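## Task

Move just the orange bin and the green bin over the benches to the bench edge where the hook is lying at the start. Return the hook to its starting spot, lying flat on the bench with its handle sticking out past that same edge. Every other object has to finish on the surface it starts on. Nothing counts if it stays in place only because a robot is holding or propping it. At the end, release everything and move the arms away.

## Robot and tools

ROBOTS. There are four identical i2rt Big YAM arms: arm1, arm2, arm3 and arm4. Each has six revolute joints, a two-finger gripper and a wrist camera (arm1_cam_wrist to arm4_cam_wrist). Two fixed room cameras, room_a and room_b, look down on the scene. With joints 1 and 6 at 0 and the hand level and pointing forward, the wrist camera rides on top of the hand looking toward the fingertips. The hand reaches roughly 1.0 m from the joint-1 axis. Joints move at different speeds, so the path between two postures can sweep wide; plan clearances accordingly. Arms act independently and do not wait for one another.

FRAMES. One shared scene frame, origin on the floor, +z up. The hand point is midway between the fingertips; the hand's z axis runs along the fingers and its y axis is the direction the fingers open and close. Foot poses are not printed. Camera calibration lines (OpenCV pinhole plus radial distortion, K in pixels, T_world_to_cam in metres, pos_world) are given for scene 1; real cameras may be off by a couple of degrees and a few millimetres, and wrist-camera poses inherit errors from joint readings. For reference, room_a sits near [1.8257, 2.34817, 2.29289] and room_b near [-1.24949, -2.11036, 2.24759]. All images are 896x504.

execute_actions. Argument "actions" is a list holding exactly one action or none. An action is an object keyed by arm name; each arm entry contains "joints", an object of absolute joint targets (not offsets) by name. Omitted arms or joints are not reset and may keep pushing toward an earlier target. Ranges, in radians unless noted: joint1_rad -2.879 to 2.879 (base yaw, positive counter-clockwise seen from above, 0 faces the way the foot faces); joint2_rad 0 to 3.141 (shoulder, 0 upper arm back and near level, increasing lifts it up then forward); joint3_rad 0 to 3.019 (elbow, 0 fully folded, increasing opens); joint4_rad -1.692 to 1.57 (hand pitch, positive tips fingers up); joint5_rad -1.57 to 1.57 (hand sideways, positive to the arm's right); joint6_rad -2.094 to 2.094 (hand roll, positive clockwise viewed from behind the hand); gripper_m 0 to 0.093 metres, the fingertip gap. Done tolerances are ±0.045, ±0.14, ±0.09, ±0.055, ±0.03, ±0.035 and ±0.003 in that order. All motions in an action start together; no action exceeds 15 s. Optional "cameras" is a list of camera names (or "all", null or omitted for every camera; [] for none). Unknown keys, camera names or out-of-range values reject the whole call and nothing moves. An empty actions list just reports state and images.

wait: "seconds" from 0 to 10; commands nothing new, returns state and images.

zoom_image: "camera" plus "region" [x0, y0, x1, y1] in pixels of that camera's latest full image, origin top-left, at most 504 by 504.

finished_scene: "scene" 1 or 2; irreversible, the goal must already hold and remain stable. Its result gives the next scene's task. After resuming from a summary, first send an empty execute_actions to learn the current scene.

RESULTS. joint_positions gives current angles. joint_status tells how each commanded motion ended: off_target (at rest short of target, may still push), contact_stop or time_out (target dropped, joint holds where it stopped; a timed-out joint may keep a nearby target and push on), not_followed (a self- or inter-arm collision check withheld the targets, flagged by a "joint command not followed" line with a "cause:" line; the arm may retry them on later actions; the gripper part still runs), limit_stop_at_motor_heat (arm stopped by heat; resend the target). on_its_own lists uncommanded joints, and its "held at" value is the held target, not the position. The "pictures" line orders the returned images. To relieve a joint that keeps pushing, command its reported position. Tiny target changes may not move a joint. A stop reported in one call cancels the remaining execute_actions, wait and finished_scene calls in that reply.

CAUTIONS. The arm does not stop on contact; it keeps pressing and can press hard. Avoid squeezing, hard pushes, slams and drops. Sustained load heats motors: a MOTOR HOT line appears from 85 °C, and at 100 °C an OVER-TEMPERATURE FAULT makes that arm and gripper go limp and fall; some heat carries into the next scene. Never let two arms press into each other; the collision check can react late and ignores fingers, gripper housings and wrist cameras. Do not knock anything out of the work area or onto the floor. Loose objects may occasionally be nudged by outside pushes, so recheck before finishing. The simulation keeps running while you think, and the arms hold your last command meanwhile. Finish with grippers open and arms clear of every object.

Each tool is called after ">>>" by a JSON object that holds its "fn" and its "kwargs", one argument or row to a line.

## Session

>>> {"fn": "execute_actions", "kwargs": {
  "actions": []
}}

Scene clock: 0.00 s.
arm1.joint_positions: joint1_rad=-0.158 joint2_rad=+0.339 joint3_rad=+1.514 joint4_rad=-1.129 joint5_rad=+0.067 joint6_rad=+0.703 gripper_m=+0.095
arm1.joint_status: not commanded
arm1.hand: x=-0.4316 y=-1.1337 z=+1.4241 quat_wxyz=(-0.396, +0.188, -0.663, -0.607) (m; scene frame)
arm2.joint_positions: joint1_rad=-0.267 joint2_rad=+0.440 joint3_rad=+1.397 joint4_rad=-1.616 joint5_rad=+0.096 joint6_rad=+0.238 gripper_m=+0.094
arm2.joint_status: not commanded
arm2.hand: x=+0.4939 y=-1.0752 z=+1.2863 quat_wxyz=(-0.329, +0.477, -0.760, -0.294) (m; scene frame)
arm3.joint_positions: joint1_rad=-0.022 joint2_rad=+0.387 joint3_rad=+1.583 joint4_rad=-1.251 joint5_rad=-0.251 joint6_rad=-0.487 gripper_m=+0.094
arm3.joint_status: not commanded
arm3.hand: x=+0.5334 y=+1.1302 z=+1.4754 quat_wxyz=(-0.461, -0.258, -0.678, +0.511) (m; scene frame)
arm4.joint_positions: joint1_rad=+0.469 joint2_rad=+0.615 joint3_rad=+1.398 joint4_rad=-1.383 joint5_rad=-0.296 joint6_rad=-0.300 gripper_m=+0.094
arm4.joint_status: not commanded
arm4.hand: x=-0.3394 y=+1.0128 z=+1.3016 quat_wxyz=(-0.436, -0.297, -0.825, +0.203) (m; scene frame)
pictures: arm1_cam_wrist, arm2_cam_wrist, arm3_cam_wrist, arm4_cam_wrist, room_a, room_b
camera_calibration (this result's frames):
arm1_cam_wrist: T_world_to_cam=[[0.737839, -0.180708, -0.650337, 1.03711], [-0.663697, -0.369642, -0.650286, 0.226099], [-0.12288, 0.911433, -0.392671, 1.66579], [0, 0, 0, 1]] pos_world=[-0.410468, -1.24726, 1.47561]
arm2_cam_wrist: T_world_to_cam=[[0.923614, -0.360258, -0.130963, -0.675532], [-0.38285, -0.883954, -0.268425, -0.41006], [-0.0190628, 0.29806, -0.954357, 1.68537], [0, 0, 0, 1]] pos_world=[0.499067, -1.10818, 1.4099]
arm3_cam_wrist: T_world_to_cam=[[-0.815213, -0.359671, 0.453944, 0.173136], [-0.576335, 0.426446, -0.697124, 0.855244], [0.057153, -0.829928, -0.554935, 1.84811], [0, 0, 0, 1]] pos_world=[0.528424, 1.23136, 1.5432]
arm4_cam_wrist: T_world_to_cam=[[-0.671262, -0.736115, 0.0868431, 0.40608], [-0.710177, 0.605166, -0.359754, -0.380232], [0.212266, -0.303163, -0.928997, 1.70845], [0, 0, 0, 1]] pos_world=[-0.360091, 1.04696, 1.41509]
Images, in order (width x height): arm1_cam_wrist 896x504, arm2_cam_wrist 896x504, arm3_cam_wrist 896x504, arm4_cam_wrist 896x504, room_a 896x504, room_b 896x504.

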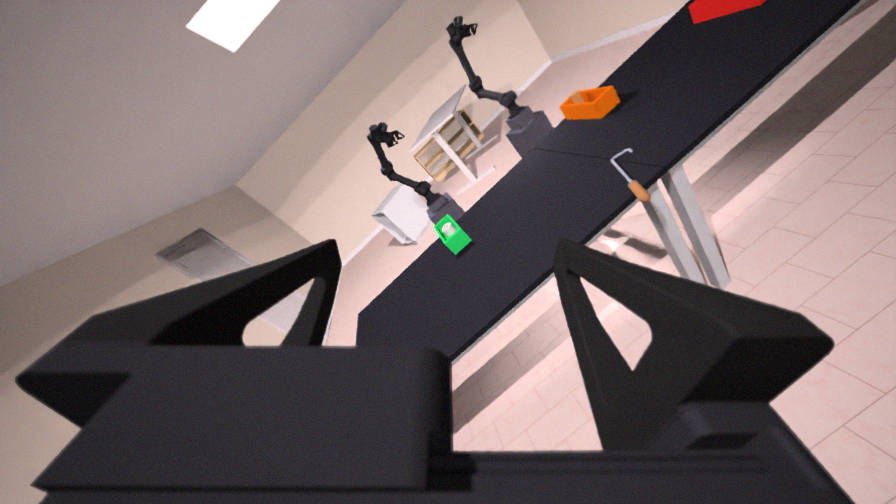

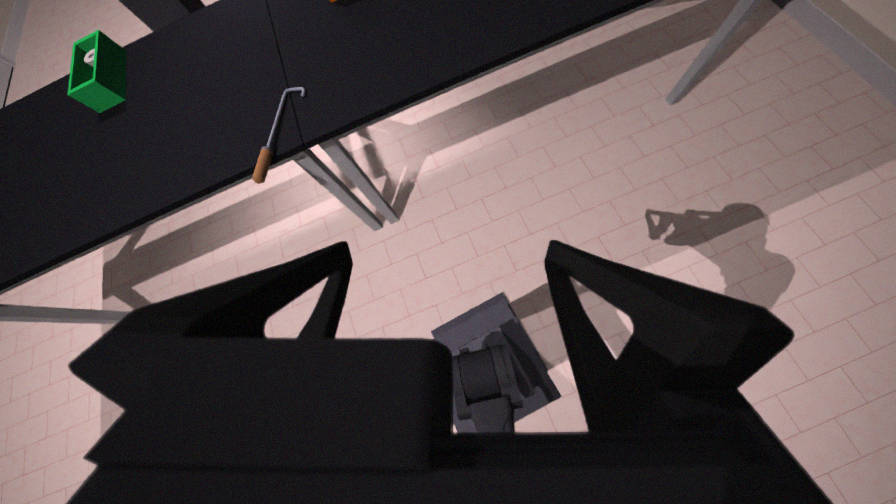

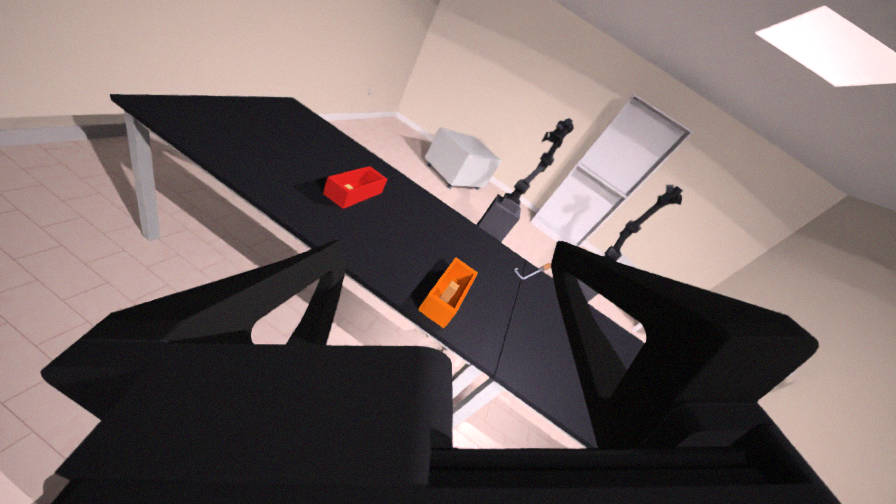

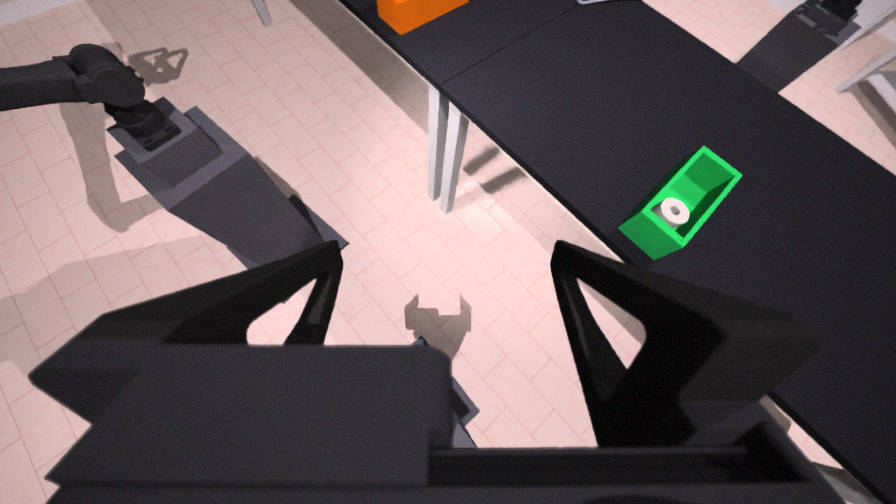

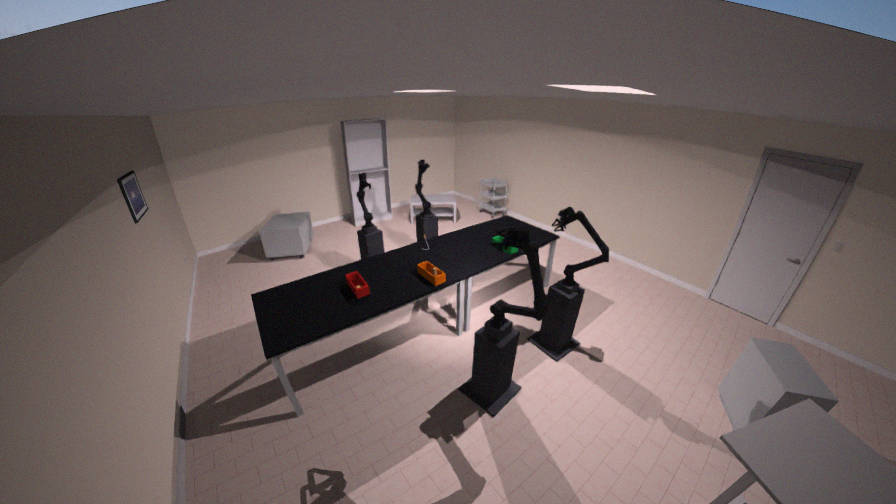

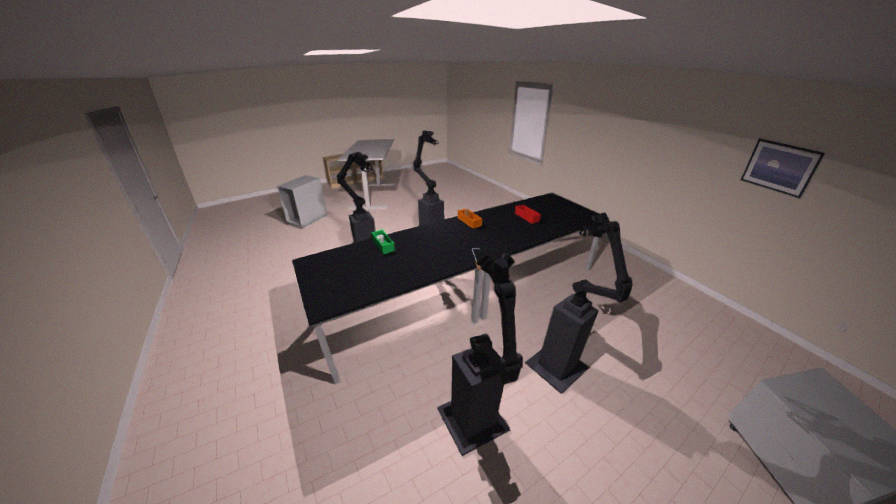

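>>> {"fn": "zoom_image", "kwargs": {
  "camera": "arm4_cam_wrist",
  "region": [600, 130, 768, 280]
}}

>>> {"fn": "zoom_image", "kwargs": {
  "camera": "arm3_cam_wrist",
  "region": [400, 240, 568, 390]
}}

>>> {"fn": "zoom_image", "kwargs": {
  "camera": "arm2_cam_wrist",
  "region": [220, 60, 388, 210]
}}

Region (600, 130, 768, 280) of arm4_cam_wrist's 896x504 image, scaled by 3.000, with more detail than that image has; it fills the top 450 rows of this view, and the rest is white.

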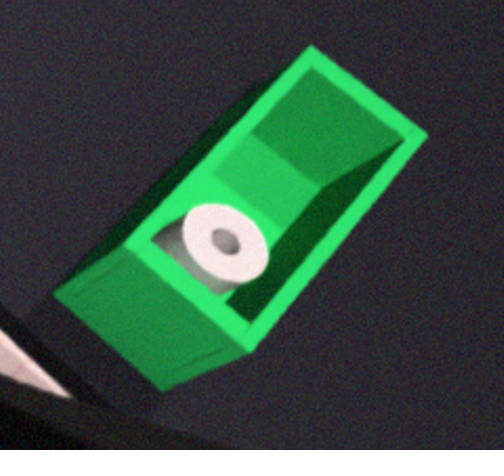

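Region (400, 240, 568, 390) of arm3_cam_wrist's 896x504 image, scaled by 3.000, with more detail than that image has; it fills the top 450 rows of this view, and the rest is white.

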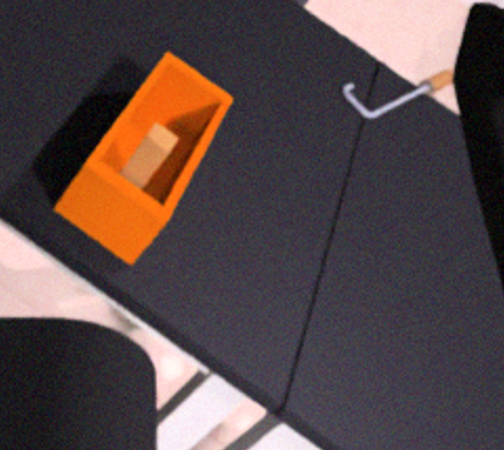

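Region (220, 60, 388, 210) of arm2_cam_wrist's 896x504 image, scaled by 3.000, with more detail than that image has; it fills the top 450 rows of this view, and the rest is white.

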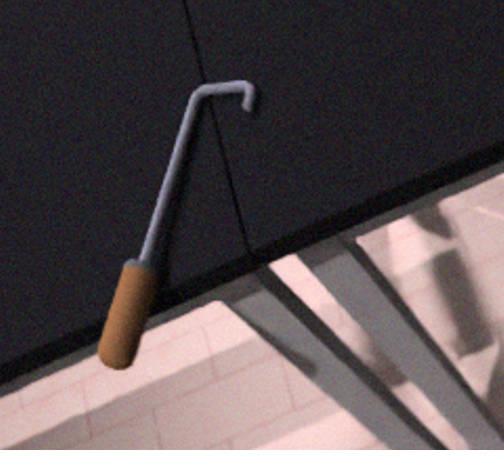

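>>> {"fn": "execute_actions", "kwargs": {
  "actions": [
    {"arm1":{"joints":{"joint1_rad":0.0,"joint2_rad":2.23,"joint3_rad":1.95,"joint4_rad":0.35,"joint5_rad":-0.248,"joint6_rad":0.0,"gripper_m":0.09}},"arm2":{"joints":{"joint1_rad":0.557,"joint2_rad":2.415,"joint3_rad":1.86,"joint4_rad":0.625,"joint5_rad":1.08,"joint6_rad":0.0,"gripper_m":0.09}},"arm3":{"joints":{"joint1_rad":-0.125,"joint2_rad":2.045,"joint3_rad":0.83,"joint4_rad":0.945,"joint5_rad":0.0,"joint6_rad":0.0,"gripper_m":0.06}},"arm4":{"joints":{"joint1_rad":0.0,"joint2_rad":1.885,"joint3_rad":0.82,"joint4_rad":0.795,"joint5_rad":0.0,"joint6_rad":0.0,"gripper_m":0.06}}}
  ]
}}

Scene clock: 79.57 s.
arm1.joint_positions: joint1_rad=-0.004 joint2_rad=+2.227 joint3_rad=+1.931 joint4_rad=+0.331 joint5_rad=-0.245 joint6_rad=+0.007 gripper_m=+0.090
arm1.joint_status: all done
arm1.hand: x=-0.4321 y=-0.2924 z=+1.0330 quat_wxyz=(-0.466, +0.526, -0.448, -0.552) (m; scene frame)
arm2.joint_positions: joint1_rad=+0.564 joint2_rad=+2.401 joint3_rad=+1.845 joint4_rad=+0.603 joint5_rad=+1.076 joint6_rad=+0.010 gripper_m=+0.090
arm2.joint_status: all done
arm2.hand: x=+0.0632 y=-0.4495 z=+0.9132 quat_wxyz=(-0.586, +0.368, -0.595, -0.408) (m; scene frame)
arm3.joint_positions: joint1_rad=-0.117 joint2_rad=+2.048 joint3_rad=+0.818 joint4_rad=+0.911 joint5_rad=-0.002 joint6_rad=-0.014 gripper_m=+0.060
arm3.joint_status: all done
arm3.hand: x=+0.4968 y=+0.5838 z=+0.7957 quat_wxyz=(-0.417, -0.561, -0.584, +0.412) (m; scene frame)
arm4.joint_positions: joint1_rad=+0.000 joint2_rad=+1.884 joint3_rad=+0.813 joint4_rad=+0.774 joint5_rad=-0.003 joint6_rad=-0.009 gripper_m=+0.060
arm4.joint_status: all done
arm4.hand: x=-0.4956 y=+0.5736 z=+0.8204 quat_wxyz=(-0.412, -0.580, -0.559, +0.425) (m; scene frame)
pictures: arm1_cam_wrist, arm2_cam_wrist, arm3_cam_wrist, arm4_cam_wrist, room_a, room_b
camera_calibration (this result's frames):
arm1_cam_wrist: T_world_to_cam=[[0.984279, 0.176612, 0.00186084, 0.472392], [0.0981661, -0.53827, -0.837036, 0.75529], [-0.146829, 0.824059, -0.547145, 0.868983], [0, 0, 0, 1]] pos_world=[-0.411517, -0.392974, 1.10679]
arm2_cam_wrist: T_world_to_cam=[[0.920964, -0.38706, -0.0448251, -0.191743], [-0.256748, -0.516283, -0.817027, 0.536296], [0.293096, 0.763961, -0.574855, 0.977774], [0, 0, 0, 1]] pos_world=[0.0277, -0.544318, 0.991651]
arm3_cam_wrist: T_world_to_cam=[[-0.998905, -0.0461741, 0.00755966, 0.518738], [-0.0413808, 0.796434, -0.603308, 0.0368875], [0.0218364, -0.60296, -0.797473, 1.09763], [0, 0, 0, 1]] pos_world=[0.495728, 0.656399, 0.893661]
arm4_cam_wrist: T_world_to_cam=[[-0.999019, 0.043714, 0.00707359, -0.524599], [0.0309963, 0.804381, -0.593304, 0.0461277], [-0.0316256, -0.592503, -0.804947, 1.1048], [0, 0, 0, 1]] pos_world=[-0.490574, 0.640424, 0.920382]
Images, in order (width x height): arm1_cam_wrist 896x504, arm2_cam_wrist 896x504, arm3_cam_wrist 896x504, arm4_cam_wrist 896x504, room_a 896x504, room_b 896x504.

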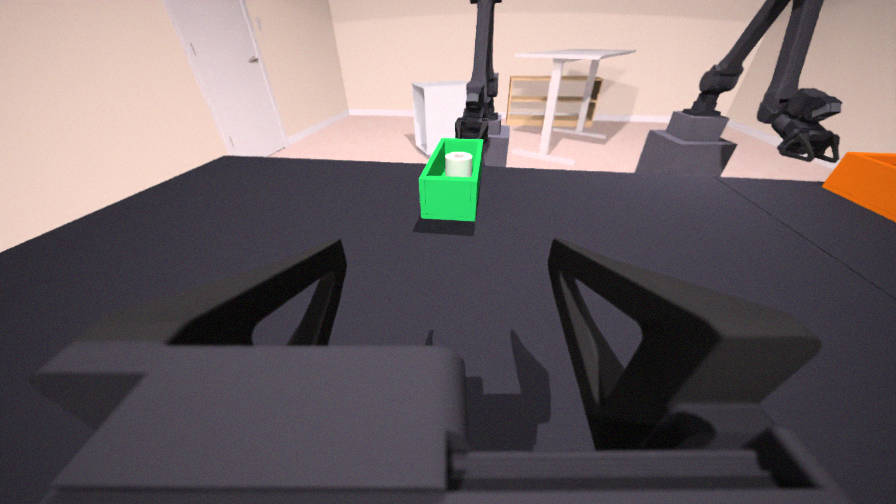

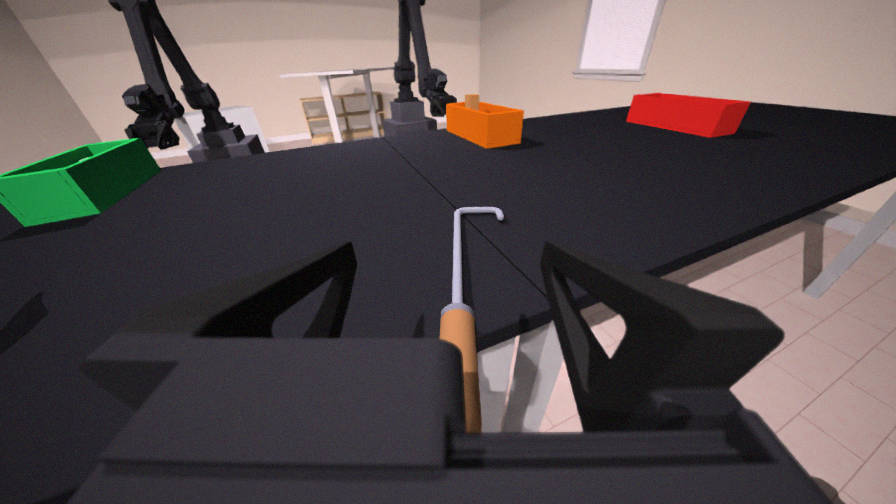

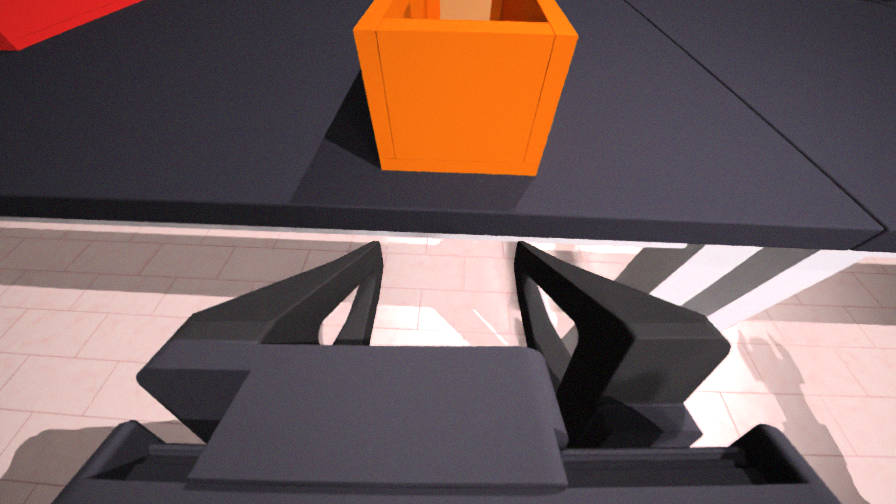

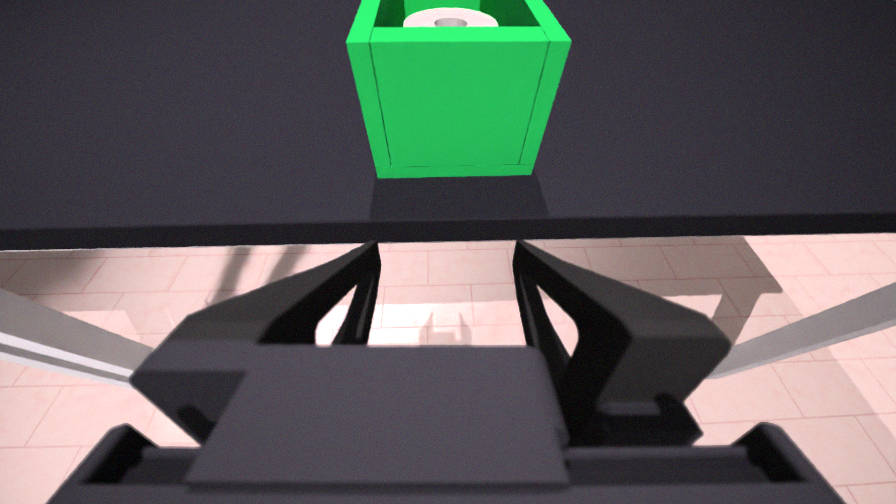

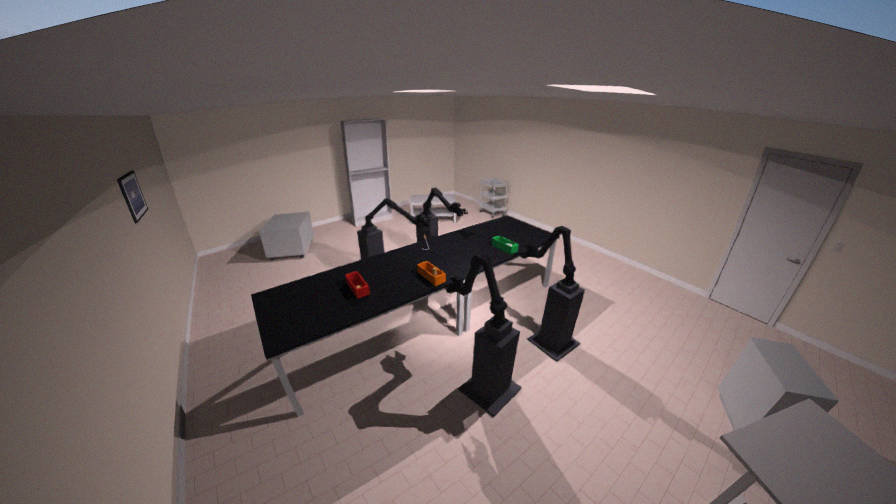

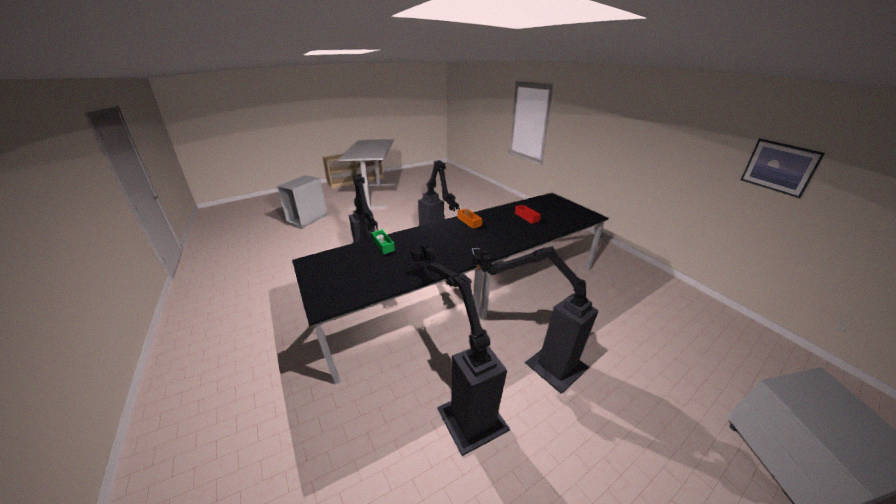

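>>> {"fn": "execute_actions", "kwargs": {
  "actions": []
}}

Scene clock: 102.57 s.
arm1.joint_positions: joint1_rad=-0.004 joint2_rad=+2.227 joint3_rad=+1.931 joint4_rad=+0.331 joint5_rad=-0.245 joint6_rad=+0.007 gripper_m=+0.090
arm1.joint_status: all done
arm1.hand: x=-0.4321 y=-0.2924 z=+1.0330 quat_wxyz=(-0.466, +0.526, -0.448, -0.552) (m; scene frame)
arm2.joint_positions: joint1_rad=+0.564 joint2_rad=+2.401 joint3_rad=+1.845 joint4_rad=+0.603 joint5_rad=+1.076 joint6_rad=+0.010 gripper_m=+0.090
arm2.joint_status: all done
arm2.hand: x=+0.0632 y=-0.4495 z=+0.9132 quat_wxyz=(-0.586, +0.368, -0.595, -0.408) (m; scene frame)
arm3.joint_positions: joint1_rad=-0.117 joint2_rad=+2.048 joint3_rad=+0.818 joint4_rad=+0.911 joint5_rad=-0.002 joint6_rad=-0.014 gripper_m=+0.060
arm3.joint_status: all done
arm3.hand: x=+0.4968 y=+0.5838 z=+0.7957 quat_wxyz=(-0.417, -0.561, -0.584, +0.412) (m; scene frame)
arm4.joint_positions: joint1_rad=+0.000 joint2_rad=+1.884 joint3_rad=+0.813 joint4_rad=+0.774 joint5_rad=-0.003 joint6_rad=-0.009 gripper_m=+0.060
arm4.joint_status: all done
arm4.hand: x=-0.4956 y=+0.5736 z=+0.8204 quat_wxyz=(-0.412, -0.580, -0.559, +0.425) (m; scene frame)
pictures: arm1_cam_wrist, arm2_cam_wrist, arm3_cam_wrist, arm4_cam_wrist, room_a, room_b
camera_calibration (this result's frames):
arm1_cam_wrist: T_world_to_cam=[[0.984279, 0.176612, 0.00186084, 0.472392], [0.0981661, -0.53827, -0.837036, 0.75529], [-0.146829, 0.824059, -0.547145, 0.868983], [0, 0, 0, 1]] pos_world=[-0.411517, -0.392974, 1.10679]
arm2_cam_wrist: T_world_to_cam=[[0.920964, -0.38706, -0.0448251, -0.191743], [-0.256748, -0.516283, -0.817027, 0.536296], [0.293096, 0.763961, -0.574855, 0.977774], [0, 0, 0, 1]] pos_world=[0.0277, -0.544318, 0.991651]
arm3_cam_wrist: T_world_to_cam=[[-0.998905, -0.0461741, 0.00755966, 0.518738], [-0.0413808, 0.796434, -0.603308, 0.0368875], [0.0218364, -0.60296, -0.797473, 1.09763], [0, 0, 0, 1]] pos_world=[0.495728, 0.656399, 0.893661]
arm4_cam_wrist: T_world_to_cam=[[-0.999019, 0.043714, 0.00707359, -0.524599], [0.0309963, 0.804381, -0.593304, 0.0461277], [-0.0316256, -0.592503, -0.804947, 1.1048], [0, 0, 0, 1]] pos_world=[-0.490574, 0.640424, 0.920382]
Images, in order (width x height): arm1_cam_wrist 896x504, arm2_cam_wrist 896x504, arm3_cam_wrist 896x504, arm4_cam_wrist 896x504, room_a 896x504, room_b 896x504.

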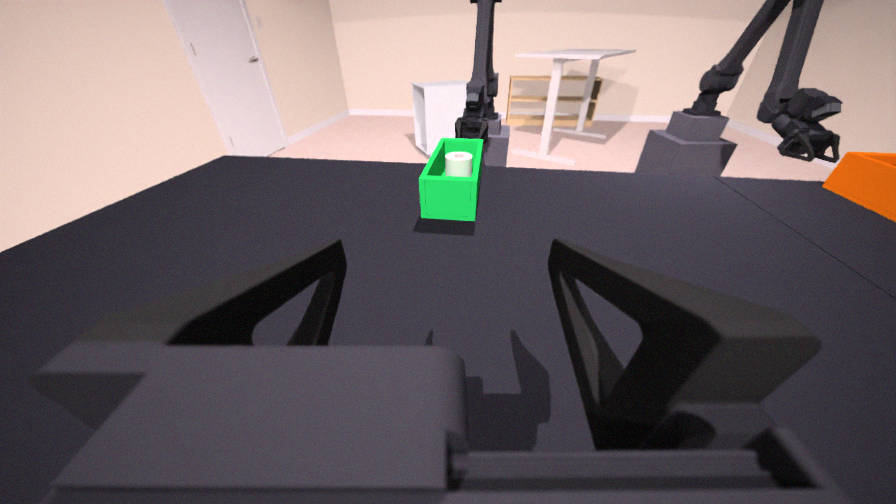

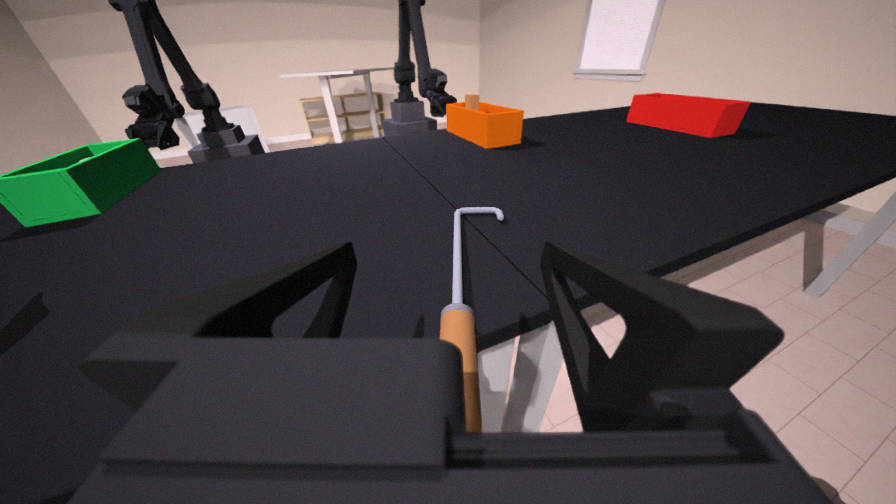

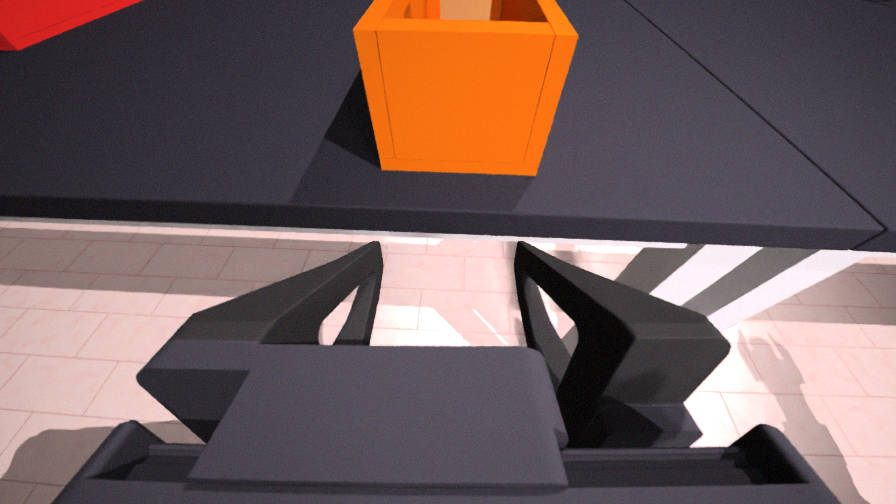

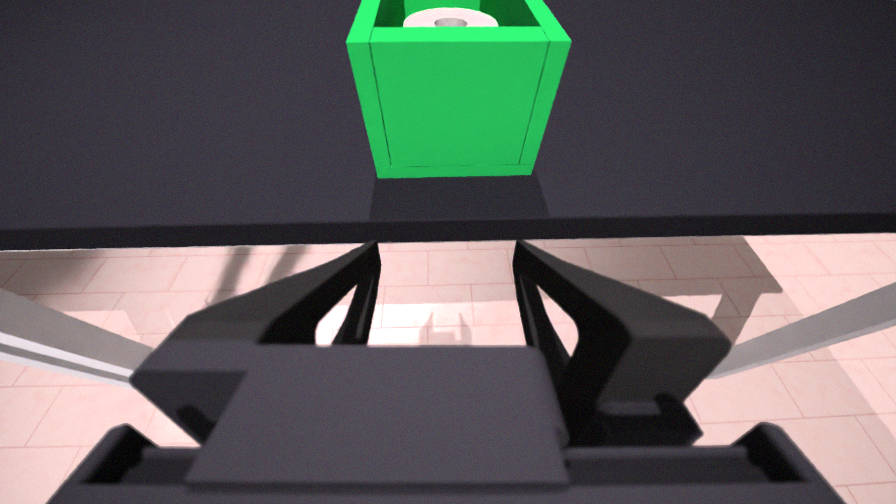

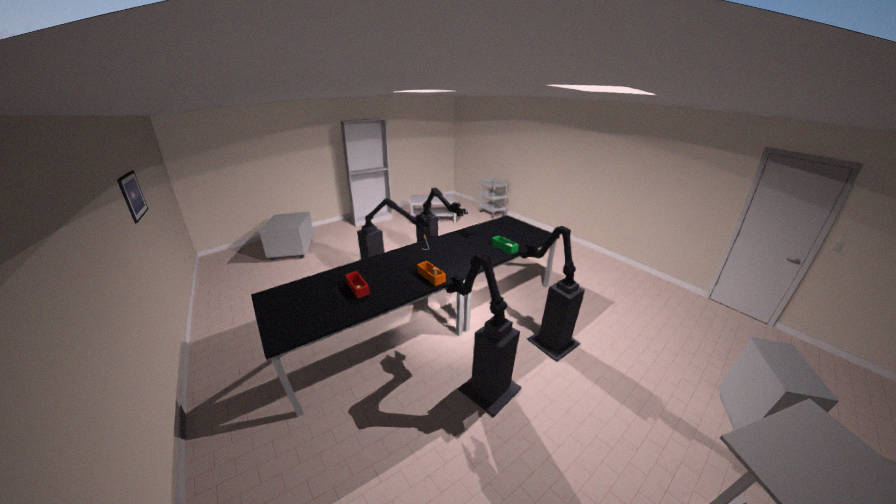

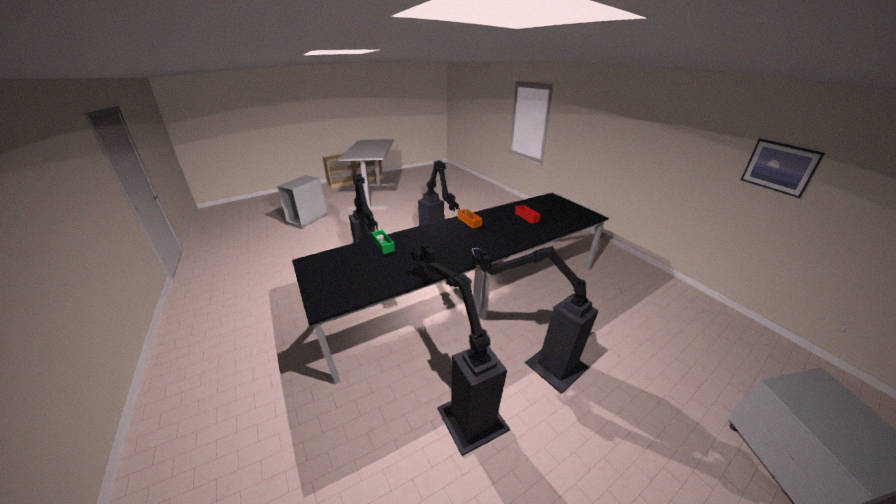

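>>> {"fn": "execute_actions", "kwargs": {
  "actions": [
    {"arm2":{"joints":{"joint2_rad":2.6,"joint3_rad":1.9,"joint4_rad":0.74}},"arm3":{"joints":{"joint1_rad":-0.15,"joint2_rad":2.225,"joint3_rad":1.276,"joint4_rad":0.68}},"arm4":{"joints":{"joint2_rad":2.105,"joint3_rad":1.265,"joint4_rad":0.571}}}
  ],
  "cameras": ["arm2_cam_wrist","arm3_cam_wrist","arm4_cam_wrist"]
}}

Scene clock: 112.70 s.
arm1.joint_positions: joint1_rad=-0.004 joint2_rad=+2.227 joint3_rad=+1.931 joint4_rad=+0.331 joint5_rad=-0.245 joint6_rad=+0.007 gripper_m=+0.090
arm1.joint_status: not commanded
arm1.hand: x=-0.4321 y=-0.2924 z=+1.0330 quat_wxyz=(-0.466, +0.526, -0.448, -0.552) (m; scene frame)
arm2.joint_positions: joint1_rad=+0.564 joint2_rad=+2.600 joint3_rad=+1.875 joint4_rad=+0.721 joint5_rad=+1.076 joint6_rad=+0.010 gripper_m=+0.090
arm2.joint_status: all done
arm2.hand: x=+0.0655 y=-0.4528 z=+0.7854 quat_wxyz=(-0.588, +0.386, -0.594, -0.390) (m; scene frame)
arm3.joint_positions: joint1_rad=-0.143 joint2_rad=+2.275 joint3_rad=+1.139 joint4_rad=+0.655 joint5_rad=+0.002 joint6_rad=+0.000 gripper_m=+0.060
arm3.joint_status: joint3_rad time_out (moved +0.321 of +0.458); the others done
arm3.on_its_own: joint3_rad reads +1.139 and still pushes toward +1.251 since a time_out
arm3.hand: x=+0.4801 y=+0.5033 z=+0.7121 quat_wxyz=(-0.366, -0.605, -0.604, +0.368) (m; scene frame)
arm4.joint_positions: joint1_rad=+0.000 joint2_rad=+2.149 joint3_rad=+1.123 joint4_rad=+0.536 joint5_rad=-0.005 joint6_rad=-0.023 gripper_m=+0.060
arm4.joint_status: joint3_rad time_out (moved +0.310 of +0.452); the others done
arm4.on_its_own: joint3_rad reads +1.123 and still pushes toward +1.235 since a time_out
arm4.hand: x=-0.4974 y=+0.4952 z=+0.7255 quat_wxyz=(-0.355, -0.614, -0.601, +0.369) (m; scene frame)
pictures: arm2_cam_wrist, arm3_cam_wrist, arm4_cam_wrist
camera_calibration (this result's frames):
arm2_cam_wrist: T_world_to_cam=[[0.921573, -0.388205, -0.00042963, -0.23629], [-0.231428, -0.548506, -0.803481, 0.403885], [0.31168, 0.740566, -0.59533, 0.910465], [0, 0, 0, 1]] pos_world=[0.0274554, -0.544455, 0.86644]
arm3_cam_wrist: T_world_to_cam=[[-0.999914, -0.0108702, -0.00737103, 0.49235], [-0.00617146, 0.884291, -0.466895, -0.108381], [0.0115934, -0.466809, -0.884282, 0.980953], [0, 0, 0, 1]] pos_world=[0.480266, 0.559109, 0.820466]
arm4_cam_wrist: T_world_to_cam=[[-0.999325, 0.0319762, 0.0180749, -0.524615], [0.021173, 0.903577, -0.427903, -0.121019], [-0.0300148, -0.427232, -0.903644, 0.97246], [0, 0, 0, 1]] pos_world=[-0.492511, 0.541591, 0.836456]
Images, in order (width x height): arm2_cam_wrist 896x504, arm3_cam_wrist 896x504, arm4_cam_wrist 896x504.

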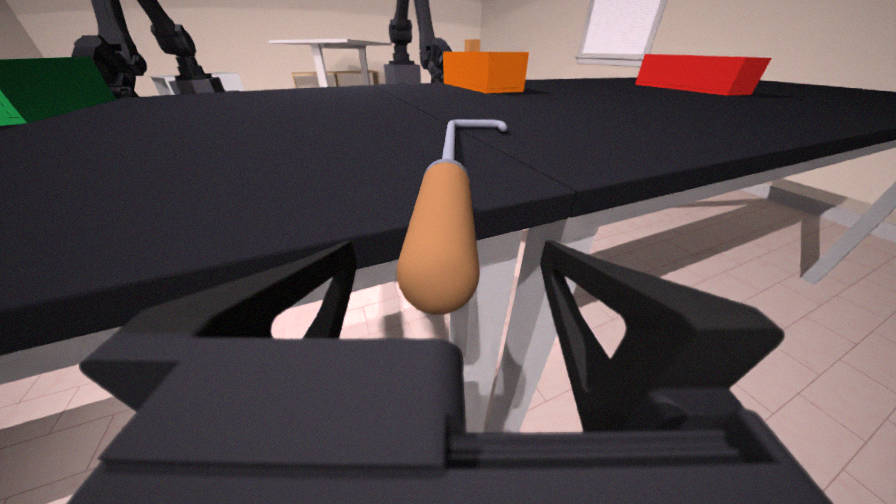

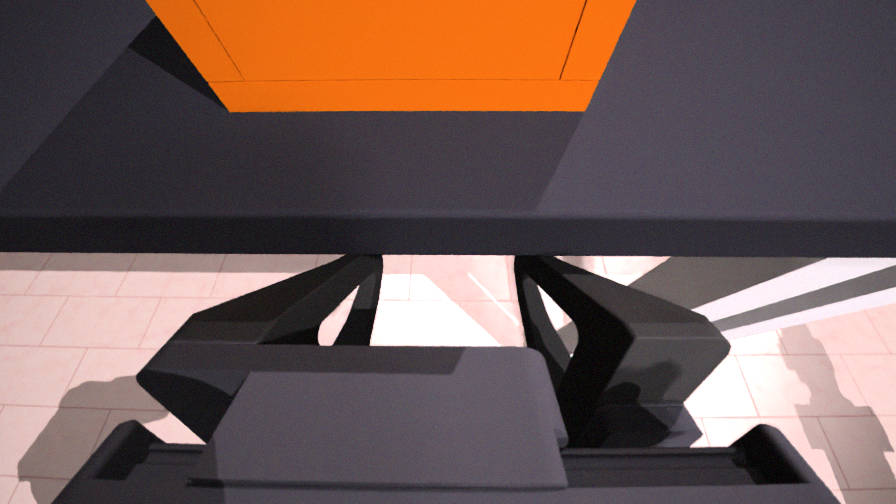

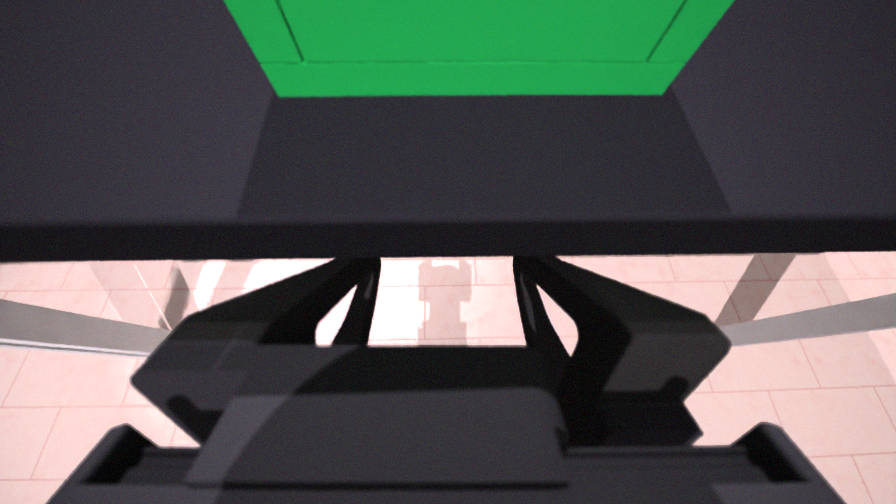

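>>> {"fn": "execute_actions", "kwargs": {
  "actions": [
    {"arm2":{"joints":{"gripper_m":0.01}},"arm3":{"joints":{"joint1_rad":-0.11,"joint2_rad":2.16,"joint3_rad":0.9}},"arm4":{"joints":{"joint2_rad":2.03,"joint3_rad":0.89}}}
  ],
  "cameras": ["arm2_cam_wrist","arm3_cam_wrist"]
}}

Scene clock: 126.83 s.
arm1.joint_positions: joint1_rad=-0.004 joint2_rad=+2.227 joint3_rad=+1.931 joint4_rad=+0.331 joint5_rad=-0.245 joint6_rad=+0.007 gripper_m=+0.090
arm1.joint_status: not commanded
arm1.hand: x=-0.4321 y=-0.2924 z=+1.0330 quat_wxyz=(-0.466, +0.526, -0.448, -0.552) (m; scene frame)
arm2.joint_positions: joint1_rad=+0.564 joint2_rad=+2.600 joint3_rad=+1.875 joint4_rad=+0.721 joint5_rad=+1.078 joint6_rad=+0.009 gripper_m=+0.030
arm2.joint_status: gripper_m off_target (ended at +0.030, target +0.010)
arm2.hand: x=+0.0658 y=-0.4530 z=+0.7854 quat_wxyz=(-0.589, +0.386, -0.594, -0.389) (m; scene frame)
arm3.joint_positions: joint1_rad=-0.117 joint2_rad=+2.164 joint3_rad=+0.891 joint4_rad=+0.656 joint5_rad=+0.002 joint6_rad=+0.000 gripper_m=+0.060
arm3.joint_status: all done
arm3.hand: x=+0.4956 y=+0.5987 z=+0.6961 quat_wxyz=(-0.328, -0.621, -0.635, +0.321) (m; scene frame)
arm4.joint_positions: joint1_rad=+0.000 joint2_rad=+2.025 joint3_rad=+0.890 joint4_rad=+0.559 joint5_rad=-0.005 joint6_rad=-0.009 gripper_m=+0.060
arm4.joint_status: all done
arm4.hand: x=-0.4940 y=+0.5793 z=+0.7185 quat_wxyz=(-0.332, -0.633, -0.612, +0.339) (m; scene frame)
pictures: arm2_cam_wrist, arm3_cam_wrist
camera_calibration (this result's frames):
arm2_cam_wrist: T_world_to_cam=[[0.920832, -0.389959, 0.000720724, -0.238267], [-0.231624, -0.548432, -0.803475, 0.403925], [0.313717, 0.739699, -0.595338, 0.909947], [0, 0, 0, 1]] pos_world=[0.0274963, -0.544476, 0.866442]
arm3_cam_wrist: T_world_to_cam=[[-0.999352, -0.0349119, -0.008748, 0.523806], [-0.0298147, 0.939175, -0.342142, -0.308106], [0.0201607, -0.34166, -0.939607, 0.970513], [0, 0, 0, 1]] pos_world=[0.494714, 0.639238, 0.811067]
Images, in order (width x height): arm2_cam_wrist 896x504, arm3_cam_wrist 896x504.

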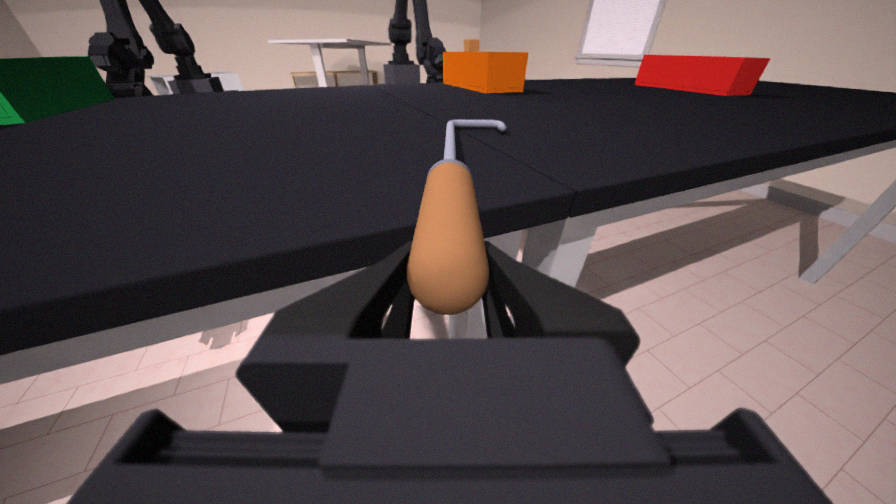

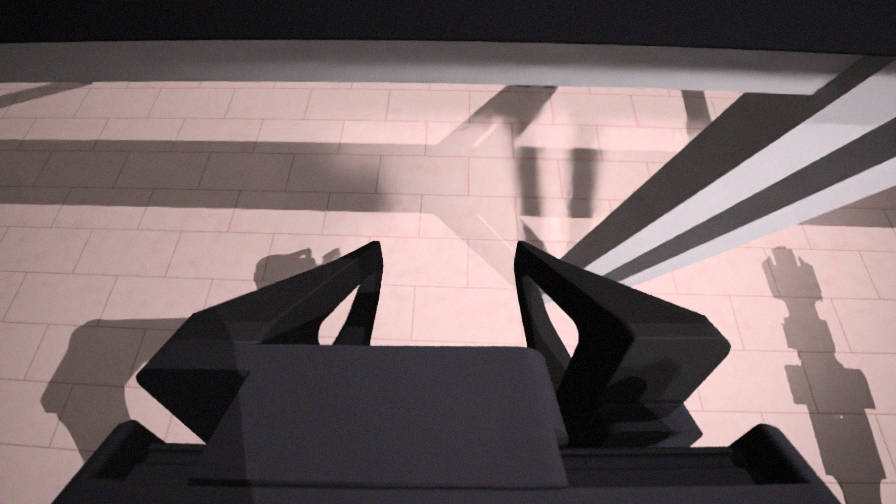

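>>> {"fn": "execute_actions", "kwargs": {
  "actions": [
    {"arm2":{"joints":{"joint2_rad":2.47,"joint6_rad":1.571,"gripper_m":0.01}},"arm3":{"joints":{"joint2_rad":2.12,"joint3_rad":1.11,"joint4_rad":0.875}},"arm4":{"joints":{"joint2_rad":1.99,"joint3_rad":1.09,"joint4_rad":0.77}}}
  ],
  "cameras": ["arm2_cam_wrist","arm3_cam_wrist","arm4_cam_wrist"]
}}

Scene clock: 148.30 s.
arm1.joint_positions: joint1_rad=-0.004 joint2_rad=+2.227 joint3_rad=+1.931 joint4_rad=+0.331 joint5_rad=-0.245 joint6_rad=+0.007 gripper_m=+0.090
arm1.joint_status: not commanded
arm1.hand: x=-0.4321 y=-0.2924 z=+1.0330 quat_wxyz=(-0.466, +0.526, -0.448, -0.552) (m; scene frame)
arm2.joint_positions: joint1_rad=+0.560 joint2_rad=+2.515 joint3_rad=+1.875 joint4_rad=+0.721 joint5_rad=+1.083 joint6_rad=+1.552 gripper_m=+0.030
arm2.joint_status: gripper_m off_target (ended at +0.030, target +0.010); the others done
arm2.hand: x=+0.0649 y=-0.4464 z=+0.8538 quat_wxyz=(-0.131, -0.163, -0.675, -0.708) (m; scene frame)
arm3.joint_positions: joint1_rad=-0.117 joint2_rad=+2.134 joint3_rad=+1.091 joint4_rad=+0.848 joint5_rad=+0.002 joint6_rad=+0.000 gripper_m=+0.060
arm3.joint_status: all done
arm3.hand: x=+0.4984 y=+0.4859 z=+0.8343 quat_wxyz=(-0.454, -0.540, -0.552, +0.445) (m; scene frame)
arm4.joint_positions: joint1_rad=+0.000 joint2_rad=+1.978 joint3_rad=+1.069 joint4_rad=+0.757 joint5_rad=-0.005 joint6_rad=-0.009 gripper_m=+0.060
arm4.joint_status: all done
arm4.hand: x=-0.4994 y=+0.4829 z=+0.8696 quat_wxyz=(-0.451, -0.548, -0.529, +0.466) (m; scene frame)
pictures: arm2_cam_wrist, arm3_cam_wrist, arm4_cam_wrist
camera_calibration (this result's frames):
arm2_cam_wrist: T_world_to_cam=[[-0.0237154, 0.0613298, -0.997836, 0.880409], [-0.976846, -0.213708, 0.0100815, -0.0345212], [-0.212627, 0.974971, 0.0649779, 0.521499], [0, 0, 0, 1]] pos_world=[0.0980421, -0.569819, 0.844966]
arm3_cam_wrist: T_world_to_cam=[[-0.99928, -0.0377902, -0.00345744, 0.520818], [-0.0246494, 0.715662, -0.698012, 0.248226], [0.0288524, -0.697424, -0.716078, 1.0438], [0, 0, 0, 1]] pos_world=[0.496446, 0.570005, 0.922505]
arm4_cam_wrist: T_world_to_cam=[[-0.999001, 0.0442691, 0.00609293, -0.52421], [0.0272266, 0.711105, -0.702558, 0.286598], [-0.0354343, -0.70169, -0.7116, 1.06018], [0, 0, 0, 1]] pos_world=[-0.493923, 0.563324, 0.958971]
Images, in order (width x height): arm2_cam_wrist 896x504, arm3_cam_wrist 896x504, arm4_cam_wrist 896x504.

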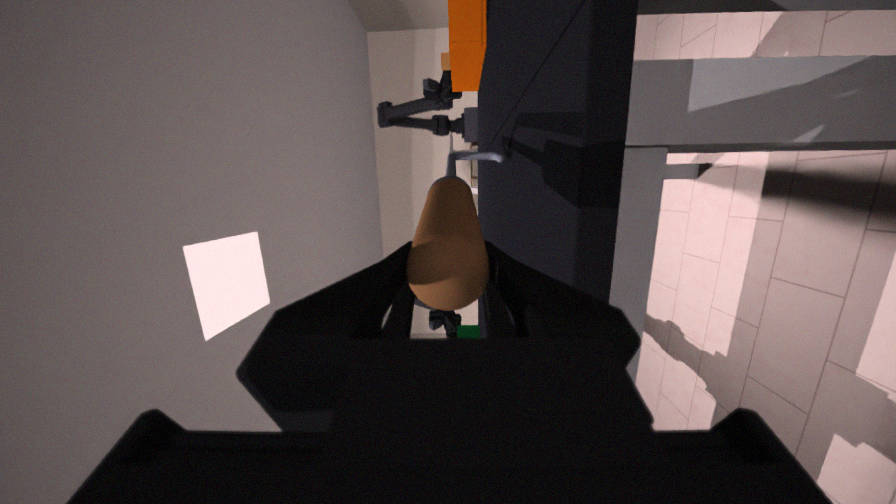

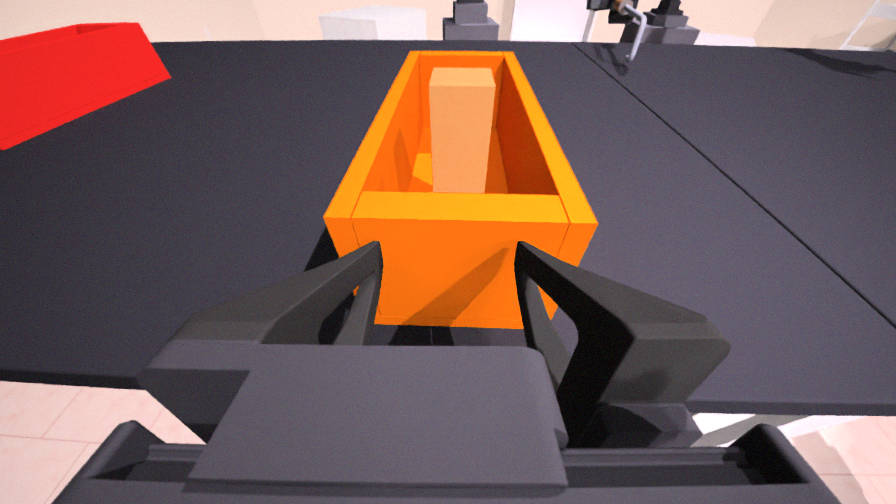

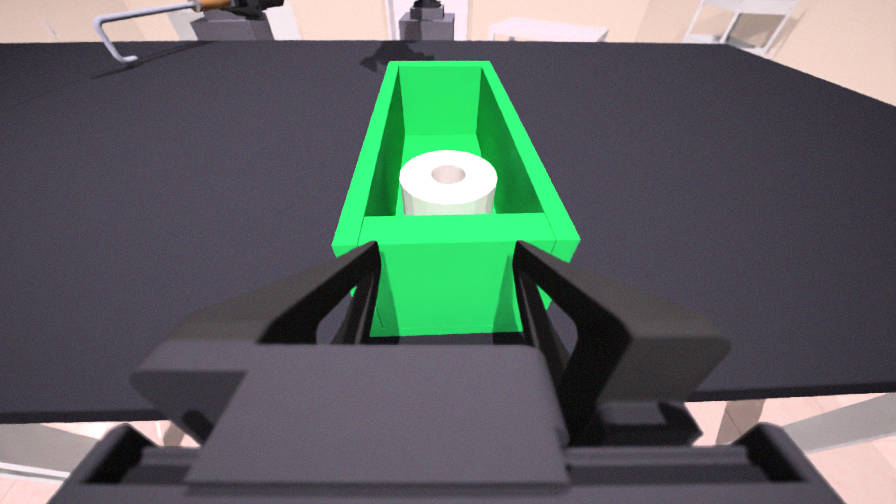

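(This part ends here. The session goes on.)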